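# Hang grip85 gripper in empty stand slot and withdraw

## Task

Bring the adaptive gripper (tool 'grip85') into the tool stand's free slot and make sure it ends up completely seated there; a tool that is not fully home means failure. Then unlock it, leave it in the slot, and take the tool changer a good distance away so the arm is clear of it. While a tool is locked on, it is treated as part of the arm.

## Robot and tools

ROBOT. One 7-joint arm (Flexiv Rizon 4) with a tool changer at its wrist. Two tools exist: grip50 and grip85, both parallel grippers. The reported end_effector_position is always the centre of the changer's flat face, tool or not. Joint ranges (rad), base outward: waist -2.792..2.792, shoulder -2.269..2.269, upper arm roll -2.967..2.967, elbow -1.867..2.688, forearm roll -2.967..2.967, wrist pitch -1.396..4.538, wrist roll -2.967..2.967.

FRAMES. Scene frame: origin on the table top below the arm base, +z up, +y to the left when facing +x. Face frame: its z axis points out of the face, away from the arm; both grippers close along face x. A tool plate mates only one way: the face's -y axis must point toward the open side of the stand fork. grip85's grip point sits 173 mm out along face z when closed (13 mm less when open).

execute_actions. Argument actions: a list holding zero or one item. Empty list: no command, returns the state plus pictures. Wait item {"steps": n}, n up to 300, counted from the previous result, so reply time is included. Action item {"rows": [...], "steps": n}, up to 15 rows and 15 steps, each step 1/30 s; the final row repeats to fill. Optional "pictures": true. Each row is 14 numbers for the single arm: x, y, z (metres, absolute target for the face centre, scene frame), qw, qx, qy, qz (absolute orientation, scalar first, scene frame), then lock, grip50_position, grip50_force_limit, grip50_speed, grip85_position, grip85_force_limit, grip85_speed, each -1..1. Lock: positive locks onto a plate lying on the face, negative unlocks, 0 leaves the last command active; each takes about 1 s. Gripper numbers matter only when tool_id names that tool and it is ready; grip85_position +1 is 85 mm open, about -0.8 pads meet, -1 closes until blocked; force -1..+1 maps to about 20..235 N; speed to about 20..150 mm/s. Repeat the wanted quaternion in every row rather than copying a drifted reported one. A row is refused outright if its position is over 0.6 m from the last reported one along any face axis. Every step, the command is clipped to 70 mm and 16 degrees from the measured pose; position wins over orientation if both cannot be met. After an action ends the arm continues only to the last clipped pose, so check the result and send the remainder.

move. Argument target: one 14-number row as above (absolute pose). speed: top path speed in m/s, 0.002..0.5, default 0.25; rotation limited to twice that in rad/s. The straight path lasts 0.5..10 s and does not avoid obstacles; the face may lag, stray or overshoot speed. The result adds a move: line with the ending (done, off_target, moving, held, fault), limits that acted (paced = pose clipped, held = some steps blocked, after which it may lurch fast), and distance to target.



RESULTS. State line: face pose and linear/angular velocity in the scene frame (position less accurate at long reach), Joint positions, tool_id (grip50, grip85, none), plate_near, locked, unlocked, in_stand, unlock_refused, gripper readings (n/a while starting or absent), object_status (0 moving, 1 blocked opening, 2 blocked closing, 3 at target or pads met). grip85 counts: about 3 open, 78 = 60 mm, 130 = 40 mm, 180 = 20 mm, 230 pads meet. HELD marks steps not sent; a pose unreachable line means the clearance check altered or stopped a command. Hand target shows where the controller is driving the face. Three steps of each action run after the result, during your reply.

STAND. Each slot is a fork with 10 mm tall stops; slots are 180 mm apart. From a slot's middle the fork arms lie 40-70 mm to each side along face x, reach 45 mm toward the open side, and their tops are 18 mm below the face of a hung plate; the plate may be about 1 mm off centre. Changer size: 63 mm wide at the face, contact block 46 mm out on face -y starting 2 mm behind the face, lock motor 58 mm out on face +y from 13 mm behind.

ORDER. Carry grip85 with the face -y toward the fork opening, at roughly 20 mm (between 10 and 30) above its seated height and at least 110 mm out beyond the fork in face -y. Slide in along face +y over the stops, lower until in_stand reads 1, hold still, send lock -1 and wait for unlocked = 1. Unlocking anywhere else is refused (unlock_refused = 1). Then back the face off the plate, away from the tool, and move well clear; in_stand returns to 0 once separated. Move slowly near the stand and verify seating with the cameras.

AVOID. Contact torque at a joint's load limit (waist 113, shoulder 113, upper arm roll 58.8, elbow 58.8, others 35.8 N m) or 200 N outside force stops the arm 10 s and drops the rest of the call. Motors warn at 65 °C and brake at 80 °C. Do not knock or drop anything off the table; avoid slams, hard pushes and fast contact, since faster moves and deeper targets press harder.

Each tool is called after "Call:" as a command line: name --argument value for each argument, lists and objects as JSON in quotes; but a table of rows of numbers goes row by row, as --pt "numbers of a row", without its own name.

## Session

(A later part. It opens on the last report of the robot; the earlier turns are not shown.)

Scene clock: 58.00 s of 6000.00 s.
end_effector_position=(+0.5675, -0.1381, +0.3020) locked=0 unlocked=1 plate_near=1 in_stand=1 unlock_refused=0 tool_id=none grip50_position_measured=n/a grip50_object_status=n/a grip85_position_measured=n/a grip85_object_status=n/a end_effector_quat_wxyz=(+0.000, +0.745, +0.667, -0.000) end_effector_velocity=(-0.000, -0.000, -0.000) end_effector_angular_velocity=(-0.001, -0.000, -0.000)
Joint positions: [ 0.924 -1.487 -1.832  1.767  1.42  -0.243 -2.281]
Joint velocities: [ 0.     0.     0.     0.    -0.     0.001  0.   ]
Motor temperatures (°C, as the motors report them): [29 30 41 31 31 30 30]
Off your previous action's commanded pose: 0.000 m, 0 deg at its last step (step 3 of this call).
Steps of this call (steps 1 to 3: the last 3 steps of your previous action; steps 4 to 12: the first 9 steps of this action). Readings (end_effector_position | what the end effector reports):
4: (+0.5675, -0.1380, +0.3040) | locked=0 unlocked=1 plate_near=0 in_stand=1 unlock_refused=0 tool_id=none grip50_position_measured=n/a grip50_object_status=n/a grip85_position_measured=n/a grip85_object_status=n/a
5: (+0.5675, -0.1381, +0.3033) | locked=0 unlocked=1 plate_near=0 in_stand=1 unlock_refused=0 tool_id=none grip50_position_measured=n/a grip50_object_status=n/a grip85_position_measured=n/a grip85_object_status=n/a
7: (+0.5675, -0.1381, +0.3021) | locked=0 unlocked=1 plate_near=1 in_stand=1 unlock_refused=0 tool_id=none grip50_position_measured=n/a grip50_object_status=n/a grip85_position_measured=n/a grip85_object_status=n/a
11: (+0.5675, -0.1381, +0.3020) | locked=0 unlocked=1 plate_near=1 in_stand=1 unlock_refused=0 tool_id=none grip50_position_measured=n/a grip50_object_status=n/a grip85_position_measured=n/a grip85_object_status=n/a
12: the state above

Call:
execute_actions --actions '[{"rows":[[0.5675,-0.138,0.3018,0,0.745,0.667,0,1,1,0,0,1,0,0]]}]'

Call:
execute_actions --actions '[{"steps":30}]'

Call:
move --target '[0.5675,-0.138,0.322,0,0.745,0.667,0,1,1,0,0,1,0,0]' --speed 0.04

Call:
move --target '[0.4432,-0.1242,0.322,0,0.745,0.667,0,1,1,0,0,1,0,0]' --speed 0.12

Call:
move --target '[0.4828,0.2336,0.322,0,0.745,0.667,0,1,1,0,0,1,0,0]'

Call:
move --target '[0.5574,0.2253,0.322,0,0.745,0.667,0,1,1,0,0,1,0,0]' --speed 0.06

Call:
zoom_image --camera "cam_head_left" --region '[320,150,420,250]'

Scene clock: 58.53 s of 6000.00 s.
end_effector_position=(+0.5675, -0.1381, +0.3021) locked=0 unlocked=0 plate_near=1 in_stand=1 unlock_refused=0 tool_id=none grip50_position_measured=n/a grip50_object_status=n/a grip85_position_measured=n/a grip85_object_status=n/a end_effector_quat_wxyz=(+0.000, +0.745, +0.667, -0.000) end_effector_velocity=(+0.000, +0.000, -0.000) end_effector_angular_velocity=(+0.000, -0.000, +0.001)
Joint positions: [ 0.924 -1.487 -1.832  1.767  1.42  -0.243 -2.281]
Joint velocities: [ 0. -0.  0.  0.  0.  0. -0.]
Motor temperatures (°C, as the motors report them): [29 30 41 31 31 30 30]
Off your previous action's commanded pose: 0.001 m, 0 deg at its last step (step 3 of this call).
Steps of this call (steps 1 to 3: the last 3 steps of your previous action; step 4: nothing new was sent; steps 5 to 16: the first 12 steps of this action). Readings (end_effector_position | what the end effector reports):
5: (+0.5675, -0.1381, +0.3020) | locked=0 unlocked=0 plate_near=1 in_stand=1 unlock_refused=0 tool_id=none grip50_position_measured=n/a grip50_object_status=n/a grip85_position_measured=n/a grip85_object_status=n/a
6: (+0.5675, -0.1381, +0.3020) | locked=0 unlocked=0 plate_near=1 in_stand=1 unlock_refused=0 tool_id=none grip50_position_measured=n/a grip50_object_status=n/a grip85_position_measured=n/a grip85_object_status=n/a
8: (+0.5675, -0.1381, +0.3021) | locked=0 unlocked=0 plate_near=1 in_stand=1 unlock_refused=0 tool_id=none grip50_position_measured=n/a grip50_object_status=n/a grip85_position_measured=n/a grip85_object_status=n/a
12: (+0.5675, -0.1381, +0.3021) | locked=0 unlocked=0 plate_near=1 in_stand=1 unlock_refused=0 tool_id=none grip50_position_measured=n/a grip50_object_status=n/a grip85_position_measured=n/a grip85_object_status=n/a
16: the state above

Scene clock: 59.53 s of 6000.00 s.
end_effector_position=(+0.5676, -0.1382, +0.3023) locked=1 unlocked=0 plate_near=1 in_stand=1 unlock_refused=0 tool_id=grip85 grip50_position_measured=n/a grip50_object_status=n/a grip85_position_measured=n/a grip85_object_status=n/a end_effector_quat_wxyz=(+0.001, +0.745, +0.667, -0.000) end_effector_velocity=(-0.000, -0.000, -0.000) end_effector_angular_velocity=(+0.000, +0.000, +0.000)
Joint positions: [ 0.924 -1.487 -1.832  1.767  1.419 -0.242 -2.281]
Joint velocities: [-0.  0.  0. -0. -0.  0. -0.]
Motor temperatures (°C, as the motors report them): [29 30 41 31 31 30 30]
Hand target: +0.567, -0.138, +0.302; +0.000, +0.745, +0.667, -0.000
Off the commanded pose: 0.001 m, 0 deg.
Kept back: nothing.
Steps of this call (steps 1 to 3: the last 3 steps of your previous action; steps 4 to 30: nothing new was sent). Readings (end_effector_position | what the end effector reports):
1: (+0.5675, -0.1381, +0.3021) | locked=0 unlocked=0 plate_near=1 in_stand=1 unlock_refused=0 tool_id=none grip50_position_measured=n/a grip50_object_status=n/a grip85_position_measured=n/a grip85_object_status=n/a
2: (+0.5675, -0.1381, +0.3021) | locked=0 unlocked=0 plate_near=1 in_stand=1 unlock_refused=0 tool_id=none grip50_position_measured=n/a grip50_object_status=n/a grip85_position_measured=n/a grip85_object_status=n/a
4: (+0.5675, -0.1381, +0.3021) | locked=0 unlocked=0 plate_near=1 in_stand=1 unlock_refused=0 tool_id=none grip50_position_measured=n/a grip50_object_status=n/a grip85_position_measured=n/a grip85_object_status=n/a
8: (+0.5675, -0.1382, +0.3021) | locked=0 unlocked=0 plate_near=1 in_stand=1 unlock_refused=0 tool_id=none grip50_position_measured=n/a grip50_object_status=n/a grip85_position_measured=n/a grip85_object_status=n/a
30: the state above

Scene clock: 60.30 s of 6000.00 s.
end_effector_position=(+0.5675, -0.1379, +0.3219) locked=1 unlocked=0 plate_near=1 in_stand=0 unlock_refused=0 tool_id=grip85 grip50_position_measured=n/a grip50_object_status=n/a grip85_position_measured=n/a grip85_object_status=n/a end_effector_quat_wxyz=(+0.000, +0.745, +0.667, +0.000) end_effector_velocity=(-0.000, +0.000, -0.000) end_effector_angular_velocity=(+0.000, +0.000, +0.001)
Joint positions: [ 0.921 -1.462 -1.859  1.753  1.392 -0.266 -2.281]
Joint velocities: [-0.     0.     0.    -0.    -0.    -0.    -0.001]
Motor temperatures (°C, as the motors report them): [29 30 41 31 31 30 30]
Hand target: +0.567, -0.138, +0.322; -0.000, +0.745, +0.667, +0.000
Off the commanded pose: 0.000 m, 0 deg.
Kept back: nothing.
move: done

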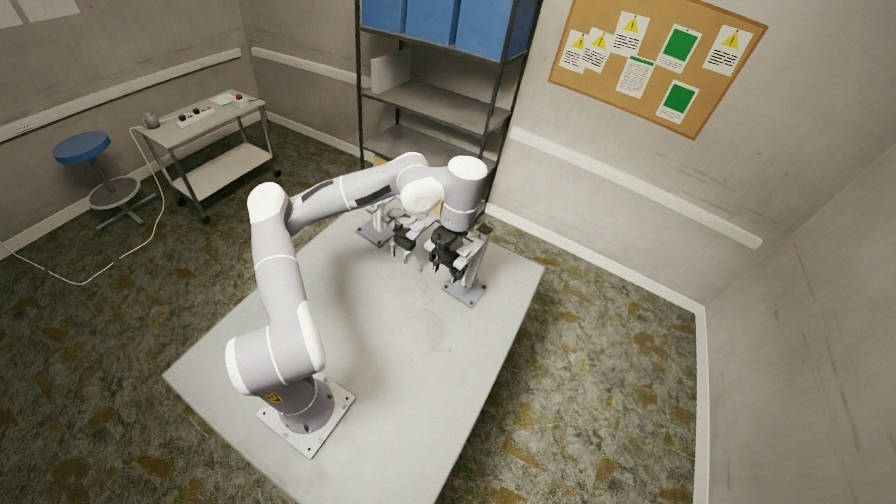

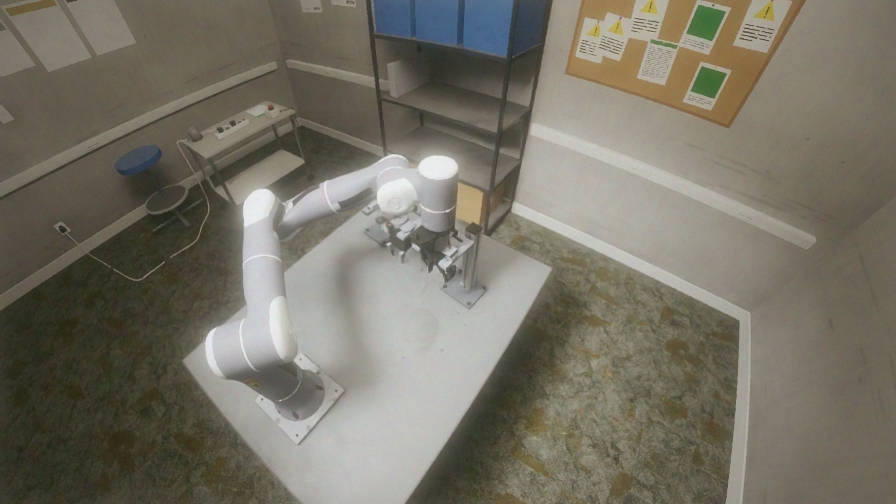

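Scene clock: 61.67 s of 6000.00 s.
end_effector_position=(+0.4432, -0.1244, +0.3219) locked=1 unlocked=0 plate_near=1 in_stand=0 unlock_refused=0 tool_id=grip85 grip50_position_measured=n/a grip50_object_status=n/a grip85_position_measured=n/a grip85_object_status=n/a end_effector_quat_wxyz=(-0.000, +0.745, +0.667, +0.000) end_effector_velocity=(-0.000, +0.000, -0.000) end_effector_angular_velocity=(+0.000, -0.000, +0.000)
Joint positions: [ 1.107 -1.49  -1.945  2.088  1.292 -0.284 -2.446]
Joint velocities: [ 0.     0.    -0.     0.     0.     0.    -0.001]
Motor temperatures (°C, as the motors report them): [29 30 42 31 31 30 30]
Hand target: +0.443, -0.124, +0.322; -0.000, +0.745, +0.667, +0.000
Off the commanded pose: 0.000 m, 0 deg.
Kept back: nothing.
move: done

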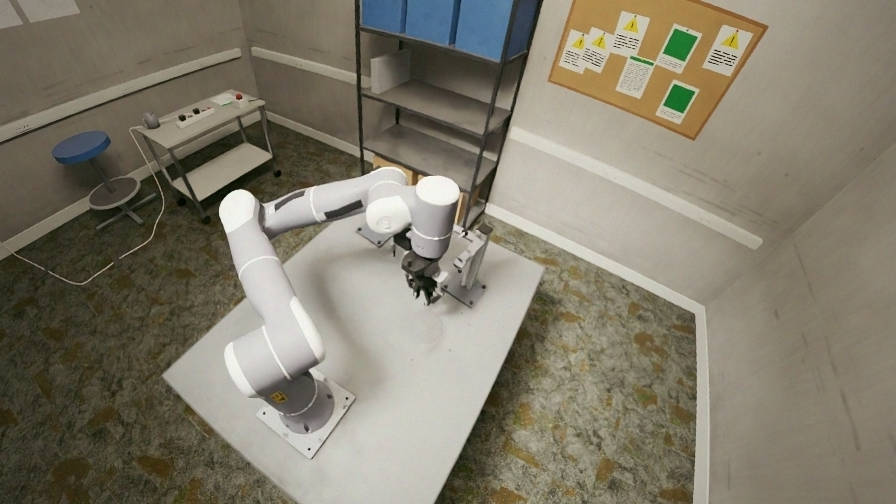

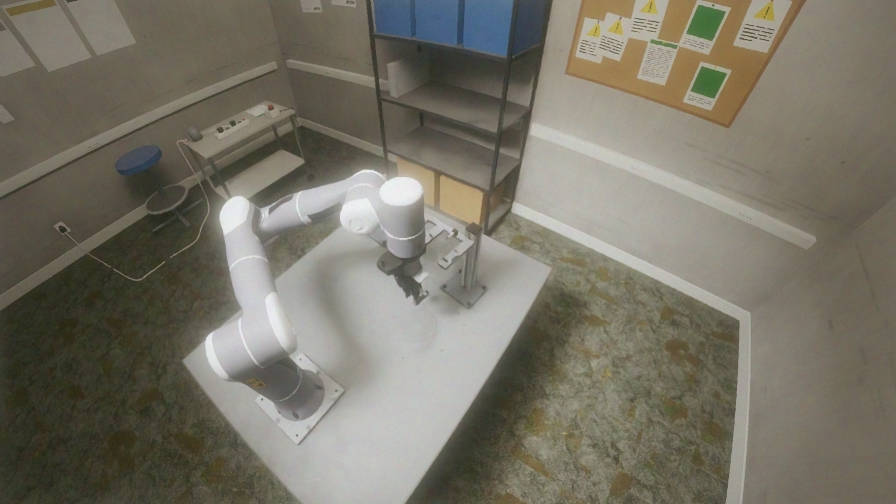

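Scene clock: 63.50 s of 6000.00 s.
end_effector_position=(+0.4823, +0.2336, +0.3221) locked=1 unlocked=0 plate_near=1 in_stand=0 unlock_refused=0 tool_id=grip85 grip50_position_measured=n/a grip50_object_status=n/a grip85_position_measured=3 grip85_object_status=3 end_effector_quat_wxyz=(-0.000, +0.745, +0.667, +0.002) end_effector_velocity=(+0.000, +0.000, +0.000) end_effector_angular_velocity=(+0.000, -0.001, -0.000)
Joint positions: [ 1.675 -1.532 -1.934  1.885  1.409 -0.342 -1.654]
Joint velocities: [-0.    -0.    -0.    -0.     0.     0.     0.001]
Motor temperatures (°C, as the motors report them): [29 30 42 31 31 30 30]
Hand target: +0.482, +0.234, +0.322; -0.000, +0.745, +0.667, +0.002
Off the commanded pose: 0.000 m, 0 deg.
Kept back: nothing.
move: done

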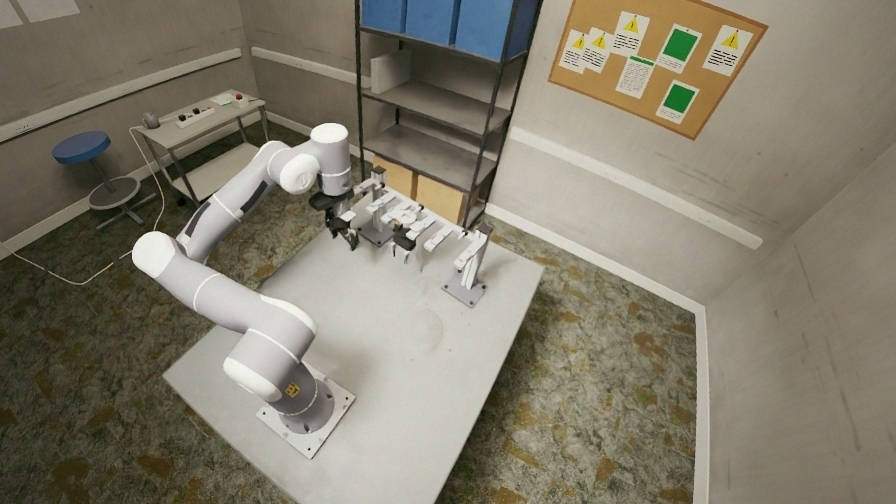

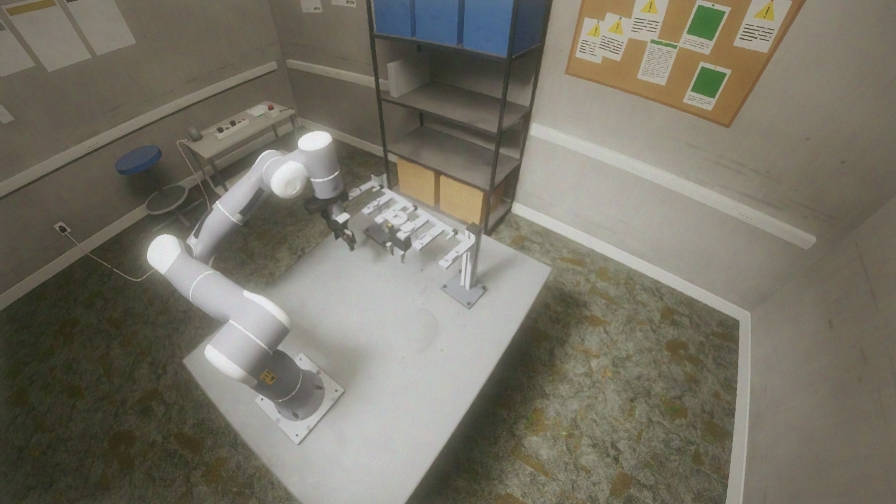

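Scene clock: 65.03 s of 6000.00 s.
end_effector_position=(+0.5574, +0.2254, +0.3220) locked=1 unlocked=0 plate_near=1 in_stand=0 unlock_refused=0 tool_id=grip85 grip50_position_measured=n/a grip50_object_status=n/a grip85_position_measured=3 grip85_object_status=3 end_effector_quat_wxyz=(+0.000, +0.745, +0.667, -0.000) end_effector_velocity=(+0.000, +0.001, +0.000) end_effector_angular_velocity=(+0.000, -0.000, +0.001)
Joint positions: [ 1.495 -1.511 -1.894  1.699  1.457 -0.325 -1.641]
Joint velocities: [-0.     0.     0.    -0.001  0.001  0.    -0.   ]
Motor temperatures (°C, as the motors report them): [29 30 43 31 31 30 30]
Hand target: +0.557, +0.225, +0.322; +0.000, +0.745, +0.667, -0.000
Off the commanded pose: 0.000 m, 0 deg.
Kept back: nothing.
move: done

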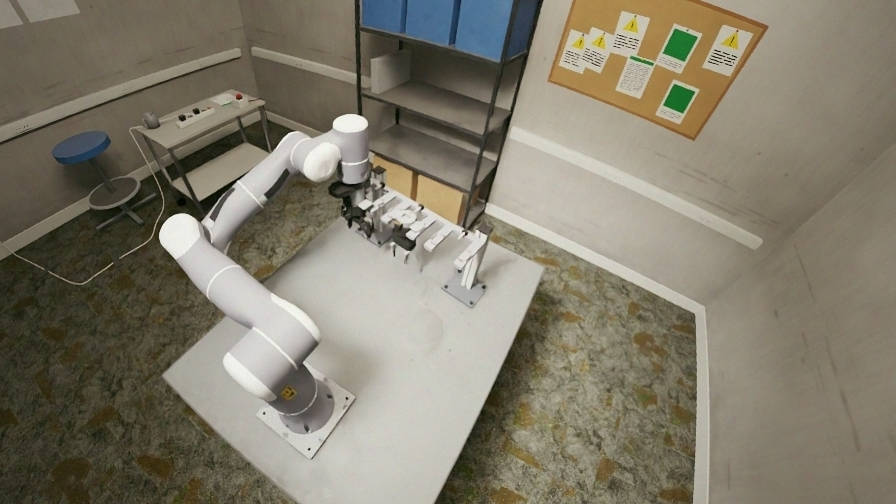

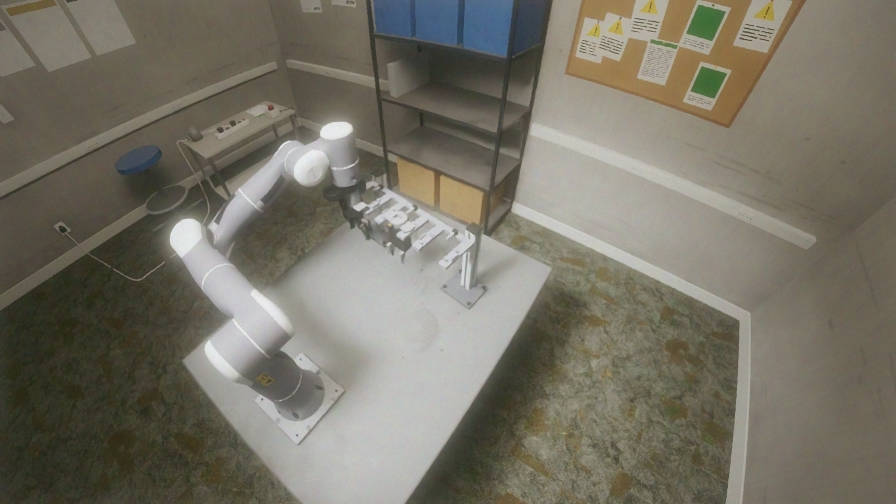

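Region (320, 150, 420, 250) of cam_head_left's 896x504 image, scaled by 5.040, with more detail than that image has.

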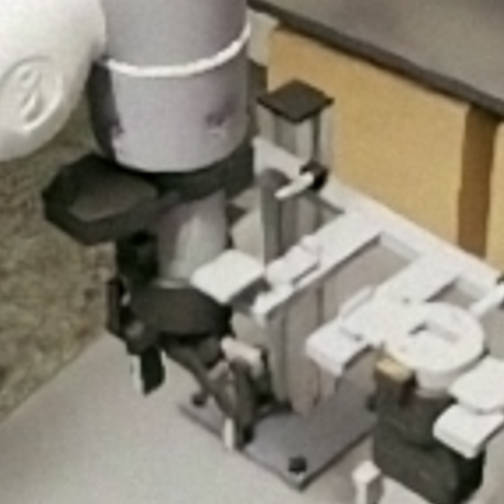

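Call:
move --target '[0.6071,0.2198,0.322,0,0.745,0.667,0,1,1,0,0,1,0,0]' --speed 0.04

Call:
move --target '[0.6071,0.2198,0.31,0,0.745,0.667,0,1,1,0,0,1,0,0]' --speed 0.015

Call:
zoom_image --camera "cam_head_left" --region '[340,160,410,230]'

Scene clock: 66.80 s of 6000.00 s.
end_effector_position=(+0.6071, +0.2199, +0.3220) locked=1 unlocked=0 plate_near=1 in_stand=0 unlock_refused=0 tool_id=grip85 grip50_position_measured=n/a grip50_object_status=n/a grip85_position_measured=3 grip85_object_status=3 end_effector_quat_wxyz=(+0.000, +0.745, +0.667, -0.000) end_effector_velocity=(+0.000, +0.000, -0.000) end_effector_angular_velocity=(+0.001, +0.000, +0.001)
Joint positions: [ 1.377 -1.499 -1.872  1.563  1.489 -0.315 -1.619]
Joint velocities: [-0.     0.     0.    -0.001  0.001 -0.    -0.   ]
Motor temperatures (°C, as the motors report them): [29 30 44 31 31 30 30]
Hand target: +0.607, +0.220, +0.322; +0.000, +0.745, +0.667, -0.000
Off the commanded pose: 0.000 m, 0 deg.
Kept back: nothing.
move: done

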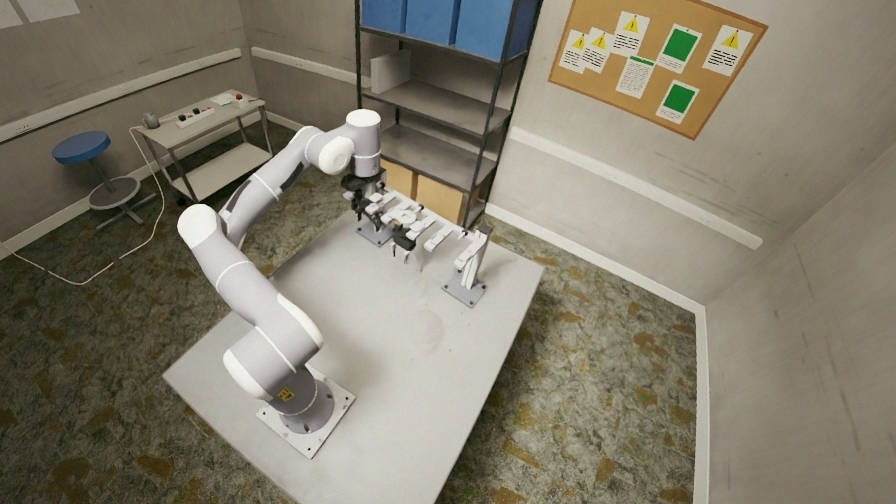

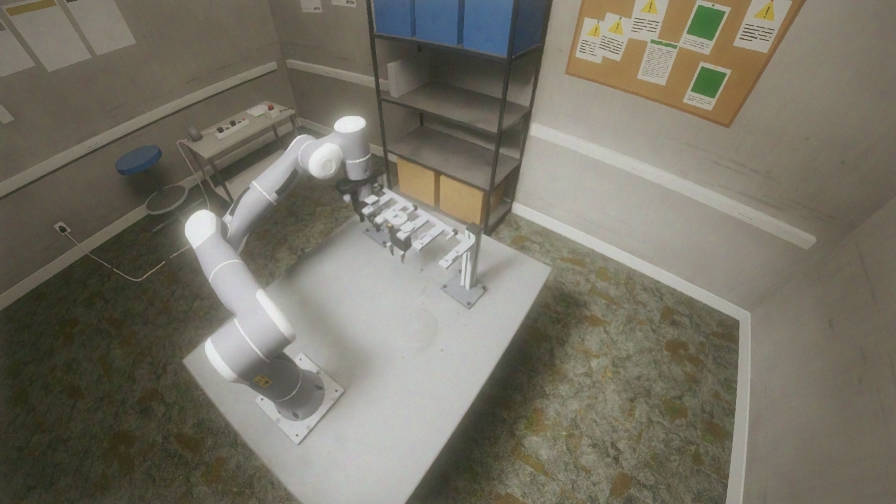

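Scene clock: 67.83 s of 6000.00 s.
end_effector_position=(+0.6071, +0.2197, +0.3101) locked=1 unlocked=0 plate_near=1 in_stand=0 unlock_refused=0 tool_id=grip85 grip50_position_measured=n/a grip50_object_status=n/a grip85_position_measured=3 grip85_object_status=3 end_effector_quat_wxyz=(-0.000, +0.745, +0.667, -0.000) end_effector_velocity=(+0.000, +0.000, +0.000) end_effector_angular_velocity=(-0.000, -0.000, +0.001)
Joint positions: [ 1.38  -1.514 -1.859  1.572  1.503 -0.301 -1.619]
Joint velocities: [ 0.     0.    -0.    -0.    -0.     0.    -0.001]
Motor temperatures (°C, as the motors report them): [29 30 44 31 31 30 30]
Hand target: +0.607, +0.220, +0.310; +0.000, +0.745, +0.667, -0.000
Off the commanded pose: 0.000 m, 0 deg.
Kept back: nothing.
move: done

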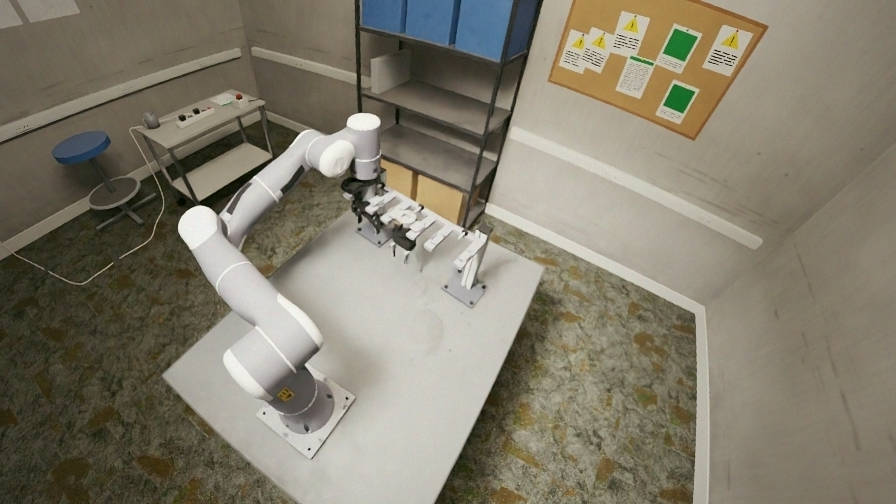

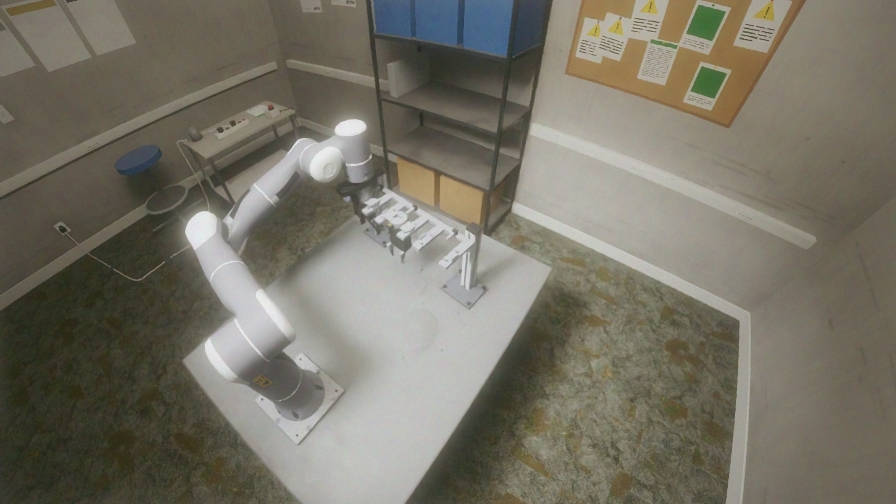

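Region (340, 160, 410, 230) of cam_head_left's 896x504 image, scaled by 7.200, with more detail than that image has.

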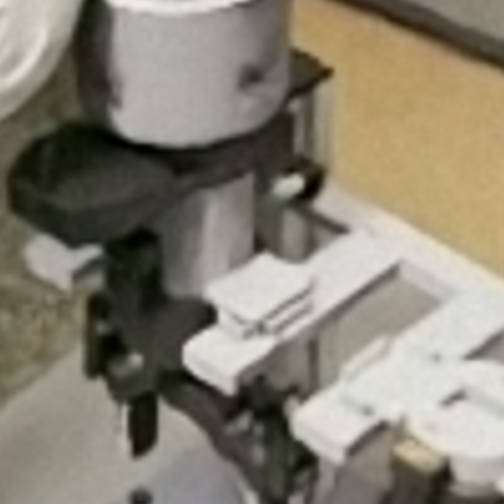

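Call:
execute_actions --actions '[{"rows":[[0.6071,0.2198,0.3085,0,0.745,0.667,0,1,1,0,0,1,0,0],[0.6071,0.2198,0.3065,0,0.745,0.667,0,1,1,0,0,1,0,0]],"steps":12}]'

Scene clock: 68.17 s of 6000.00 s.
end_effector_position=(+0.6071, +0.2197, +0.3066) locked=1 unlocked=0 plate_near=1 in_stand=0 unlock_refused=0 tool_id=grip85 grip50_position_measured=n/a grip50_object_status=n/a grip85_position_measured=3 grip85_object_status=3 end_effector_quat_wxyz=(-0.000, +0.745, +0.667, -0.000) end_effector_velocity=(+0.000, -0.000, +0.000) end_effector_angular_velocity=(-0.000, -0.001, +0.000)
Joint positions: [ 1.381 -1.519 -1.854  1.574  1.507 -0.296 -1.619]
Joint velocities: [-0.    -0.    -0.     0.     0.     0.001 -0.   ]
Motor temperatures (°C, as the motors report them): [29 30 44 31 31 30 30]
Steps of this call (step 1: nothing new was sent; steps 2 to 10: the first 9 steps of this action). Readings (end_effector_position | what the end effector reports):
2: (+0.6071, +0.2197, +0.3100) | locked=1 unlocked=0 plate_near=1 in_stand=0 unlock_refused=0 tool_id=grip85 grip50_position_measured=n/a grip50_object_status=n/a grip85_position_measured=3 grip85_object_status=3
3: (+0.6071, +0.2197, +0.3093) | locked=1 unlocked=0 plate_near=1 in_stand=0 unlock_refused=0 tool_id=grip85 grip50_position_measured=n/a grip50_object_status=n/a grip85_position_measured=3 grip85_object_status=3
5: (+0.6071, +0.2197, +0.3070) | locked=1 unlocked=0 plate_near=1 in_stand=0 unlock_refused=0 tool_id=grip85 grip50_position_measured=n/a grip50_object_status=n/a grip85_position_measured=3 grip85_object_status=3
9: (+0.6071, +0.2197, +0.3066) | locked=1 unlocked=0 plate_near=1 in_stand=0 unlock_refused=0 tool_id=grip85 grip50_position_measured=n/a grip50_object_status=n/a grip85_position_measured=3 grip85_object_status=3
10: the state above

Call:
execute_actions --actions '[{"rows":[[0.6071,0.2198,0.305,0,0.745,0.667,0,1,1,0,0,1,0,0],[0.6071,0.2198,0.3035,0,0.745,0.667,0,1,1,0,0,1,0,0],[0.6071,0.2198,0.3025,0,0.745,0.667,0,1,1,0,0,1,0,0],[0.6071,0.2198,0.3015,0,0.745,0.667,0,1,1,0,0,1,0,0]],"steps":14}]'

Scene clock: 68.63 s of 6000.00 s.
end_effector_position=(+0.6072, +0.2197, +0.3023) locked=1 unlocked=0 plate_near=1 in_stand=1 unlock_refused=0 tool_id=grip85 grip50_position_measured=n/a grip50_object_status=n/a grip85_position_measured=3 grip85_object_status=3 end_effector_quat_wxyz=(+0.001, +0.745, +0.667, +0.000) end_effector_velocity=(+0.000, +0.000, +0.000) end_effector_angular_velocity=(-0.001, -0.001, -0.000)
Joint positions: [ 1.382 -1.524 -1.849  1.577  1.512 -0.29  -1.619]
Joint velocities: [ 0.    -0.     0.    -0.    -0.     0.002  0.   ]
Motor temperatures (°C, as the motors report them): [29 31 44 31 31 30 30]
Off your previous action's commanded pose: 0.000 m, 0 deg at its last step (step 3 of this call).
Steps of this call (steps 1 to 3: the last 3 steps of your previous action; steps 4 to 14: the first 11 steps of this action). Readings (end_effector_position | what the end effector reports):
4: (+0.6071, +0.2197, +0.3064) | locked=1 unlocked=0 plate_near=1 in_stand=0 unlock_refused=0 tool_id=grip85 grip50_position_measured=n/a grip50_object_status=n/a grip85_position_measured=3 grip85_object_status=3
5: (+0.6071, +0.2197, +0.3058) | locked=1 unlocked=0 plate_near=1 in_stand=0 unlock_refused=0 tool_id=grip85 grip50_position_measured=n/a grip50_object_status=n/a grip85_position_measured=3 grip85_object_status=3
7: (+0.6071, +0.2197, +0.3034) | locked=1 unlocked=0 plate_near=1 in_stand=1 unlock_refused=0 tool_id=grip85 grip50_position_measured=n/a grip50_object_status=n/a grip85_position_measured=3 grip85_object_status=3
11: (+0.6072, +0.2198, +0.3024) | locked=1 unlocked=0 plate_near=1 in_stand=1 unlock_refused=0 tool_id=grip85 grip50_position_measured=n/a grip50_object_status=n/a grip85_position_measured=3 grip85_object_status=3
14: the state above

Call:
execute_actions --actions '[{"rows":[[0.6071,0.2198,0.302,0,0.745,0.667,0,-1,1,0,0,1,0,0]]}]'

Call:
execute_actions --actions '[{"steps":30}]'

Call:
move --target '[0.6071,0.2198,0.33,0,0.745,0.667,0,0,1,0,0,1,0,0]' --speed 0.04

Call:
move --target '[0.42,0.24,0.5,0,0.745,0.667,0,0,1,0,0,1,0,0]'

Call:
zoom_image --camera "cam_head_left" --region '[330,160,430,250]'

Scene clock: 69.17 s of 6000.00 s.
end_effector_position=(+0.6072, +0.2198, +0.3023) locked=0 unlocked=0 plate_near=1 in_stand=1 unlock_refused=0 tool_id=none grip50_position_measured=n/a grip50_object_status=n/a grip85_position_measured=n/a grip85_object_status=n/a end_effector_quat_wxyz=(+0.000, +0.745, +0.667, +0.000) end_effector_velocity=(+0.000, -0.000, +0.000) end_effector_angular_velocity=(+0.000, -0.001, -0.000)
Joint positions: [ 1.382 -1.524 -1.849  1.577  1.512 -0.29  -1.619]
Joint velocities: [-0.  0. -0.  0.  0.  0. -0.]
Motor temperatures (°C, as the motors report them): [29 31 44 31 31 30 30]
Off your previous action's commanded pose: 0.001 m, 0 deg at its last step (step 3 of this call).
Steps of this call (steps 1 to 3: the last 3 steps of your previous action; step 4: nothing new was sent; steps 5 to 16: the first 12 steps of this action). Readings (end_effector_position | what the end effector reports):
5: (+0.6072, +0.2198, +0.3022) | locked=1 unlocked=0 plate_near=1 in_stand=1 unlock_refused=0 tool_id=grip85 grip50_position_measured=n/a grip50_object_status=n/a grip85_position_measured=3 grip85_object_status=3
6: (+0.6072, +0.2198, +0.3022) | locked=1 unlocked=0 plate_near=1 in_stand=1 unlock_refused=0 tool_id=grip85 grip50_position_measured=n/a grip50_object_status=n/a grip85_position_measured=3 grip85_object_status=3
8: (+0.6072, +0.2198, +0.3022) | locked=1 unlocked=0 plate_near=1 in_stand=1 unlock_refused=0 tool_id=grip85 grip50_position_measured=n/a grip50_object_status=n/a grip85_position_measured=3 grip85_object_status=3
12: (+0.6072, +0.2198, +0.3023) | locked=0 unlocked=0 plate_near=1 in_stand=1 unlock_refused=0 tool_id=none grip50_position_measured=n/a grip50_object_status=n/a grip85_position_measured=n/a grip85_object_status=n/a
16: the state above

Scene clock: 70.17 s of 6000.00 s.
end_effector_position=(+0.6072, +0.2198, +0.3023) locked=0 unlocked=1 plate_near=1 in_stand=1 unlock_refused=0 tool_id=none grip50_position_measured=n/a grip50_object_status=n/a grip85_position_measured=n/a grip85_object_status=n/a end_effector_quat_wxyz=(+0.000, +0.745, +0.667, +0.000) end_effector_velocity=(+0.000, -0.000, -0.000) end_effector_angular_velocity=(-0.000, -0.000, -0.000)
Joint positions: [ 1.382 -1.524 -1.849  1.577  1.512 -0.29  -1.619]
Joint velocities: [-0. -0.  0. -0. -0.  0.  0.]
Motor temperatures (°C, as the motors report them): [29 31 44 31 31 30 30]
Hand target: +0.607, +0.220, +0.302; +0.000, +0.745, +0.667, -0.000
Off the commanded pose: 0.000 m, 0 deg.
Kept back: nothing.
Steps of this call (steps 1 to 3: the last 3 steps of your previous action; steps 4 to 30: nothing new was sent). Readings (end_effector_position | what the end effector reports):
1: (+0.6072, +0.2198, +0.3022) | locked=0 unlocked=0 plate_near=1 in_stand=1 unlock_refused=0 tool_id=none grip50_position_measured=n/a grip50_object_status=n/a grip85_position_measured=n/a grip85_object_status=n/a
2: (+0.6072, +0.2198, +0.3022) | locked=0 unlocked=0 plate_near=1 in_stand=1 unlock_refused=0 tool_id=none grip50_position_measured=n/a grip50_object_status=n/a grip85_position_measured=n/a grip85_object_status=n/a
4: (+0.6072, +0.2198, +0.3022) | locked=0 unlocked=0 plate_near=1 in_stand=1 unlock_refused=0 tool_id=none grip50_position_measured=n/a grip50_object_status=n/a grip85_position_measured=n/a grip85_object_status=n/a
8: (+0.6072, +0.2198, +0.3022) | locked=0 unlocked=0 plate_near=1 in_stand=1 unlock_refused=0 tool_id=none grip50_position_measured=n/a grip50_object_status=n/a grip85_position_measured=n/a grip85_object_status=n/a
30: the state above

Scene clock: 71.13 s of 6000.00 s.
end_effector_position=(+0.6071, +0.2199, +0.3298) locked=0 unlocked=1 plate_near=0 in_stand=0 unlock_refused=0 tool_id=none grip50_position_measured=n/a grip50_object_status=n/a grip85_position_measured=n/a grip85_object_status=n/a end_effector_quat_wxyz=(+0.000, +0.745, +0.667, +0.000) end_effector_velocity=(-0.000, +0.000, -0.000) end_effector_angular_velocity=(-0.000, +0.000, +0.001)
Joint positions: [ 1.375 -1.489 -1.881  1.558  1.48  -0.323 -1.619]
Joint velocities: [ 0.     0.     0.    -0.    -0.    -0.    -0.001]
Motor temperatures (°C, as the motors report them): [29 31 45 31 31 30 30]
Hand target: +0.607, +0.220, +0.330; -0.000, +0.745, +0.667, -0.000
Off the commanded pose: 0.000 m, 0 deg.
Kept back: nothing.
move: done

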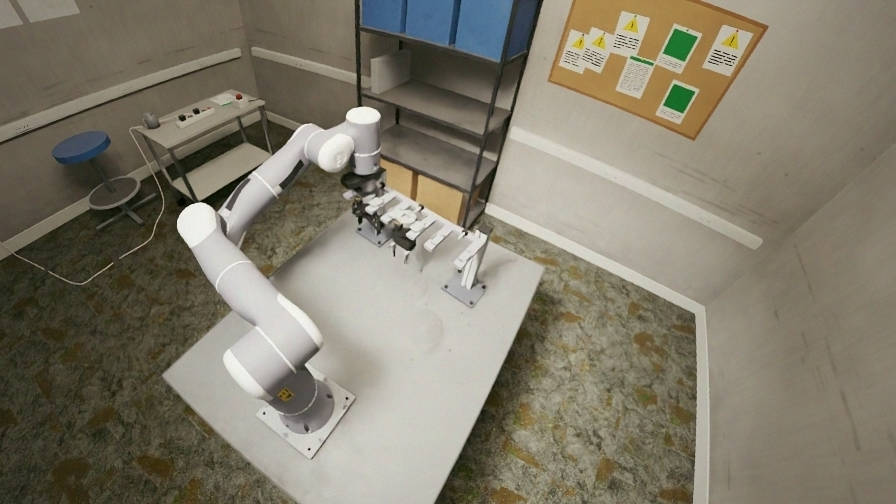

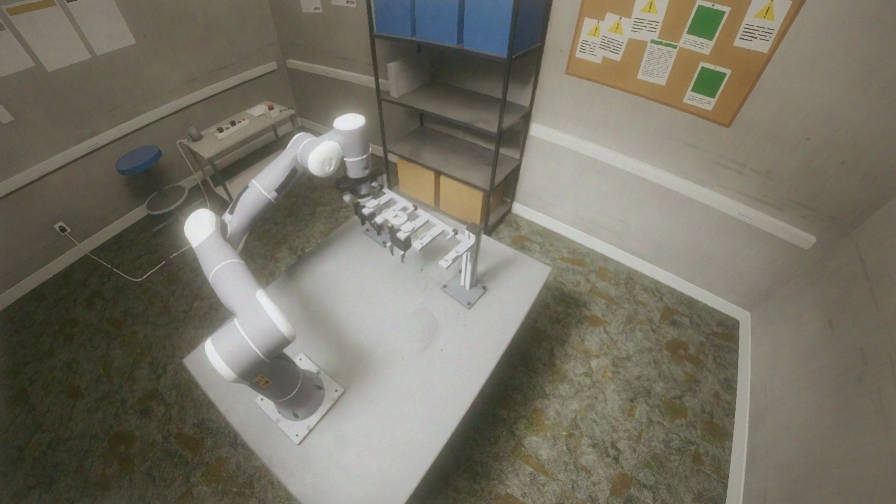

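Scene clock: 72.53 s of 6000.00 s.
end_effector_position=(+0.4198, +0.2397, +0.4997) locked=0 unlocked=1 plate_near=0 in_stand=0 unlock_refused=0 tool_id=none grip50_position_measured=n/a grip50_object_status=n/a grip85_position_measured=n/a grip85_object_status=n/a end_effector_quat_wxyz=(-0.000, +0.745, +0.667, +0.000) end_effector_velocity=(-0.000, -0.000, +0.000) end_effector_angular_velocity=(-0.000, +0.001, -0.000)
Joint positions: [ 1.743 -1.339 -2.24   1.774  1.135 -0.59  -1.654]
Joint velocities: [ 0.     0.    -0.001 -0.    -0.001 -0.001 -0.   ]
Motor temperatures (°C, as the motors report them): [29 31 45 31 31 30 30]
Hand target: +0.420, +0.240, +0.500; -0.000, +0.745, +0.667, +0.000
Off the commanded pose: 0.000 m, 0 deg.
Kept back: nothing.
move: done

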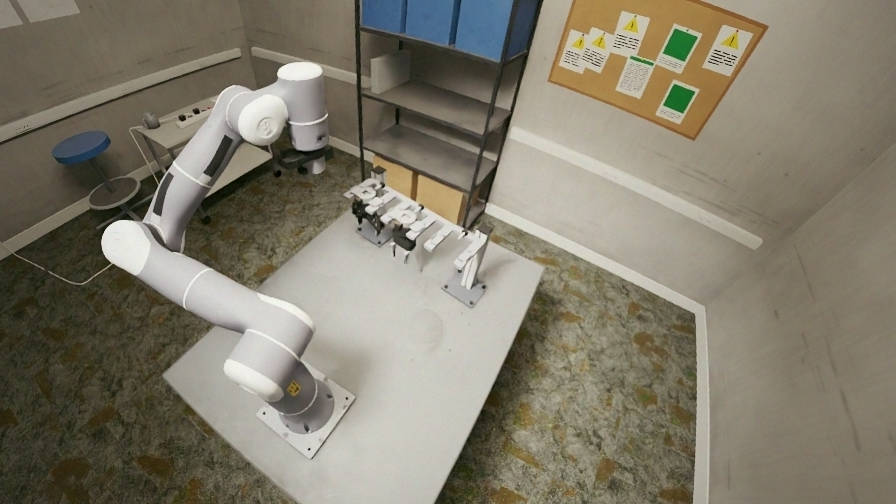

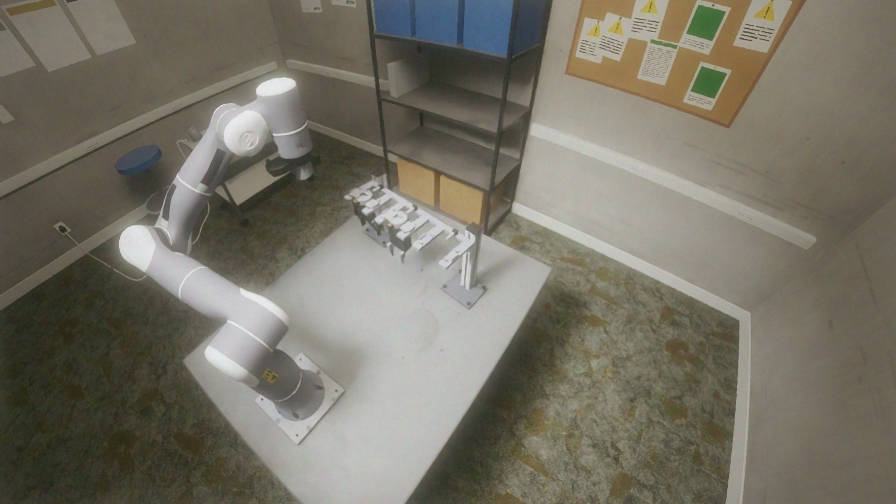

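Region (330, 160, 430, 250) of cam_head_left's 896x504 image, scaled by 5.040, with more detail than that image has; it fills the top 454 rows of this view, and the rest is white.

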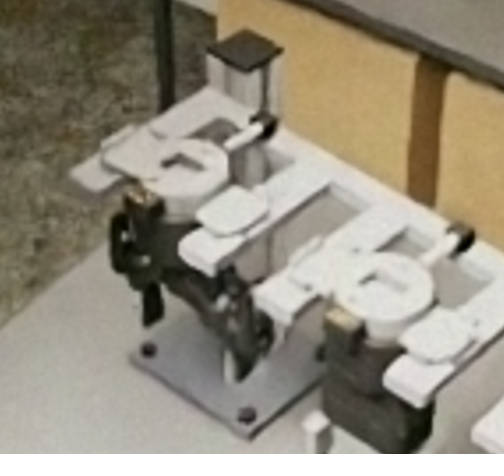

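Call:
finished_scene --scene 1

The scene is finished: the task was done.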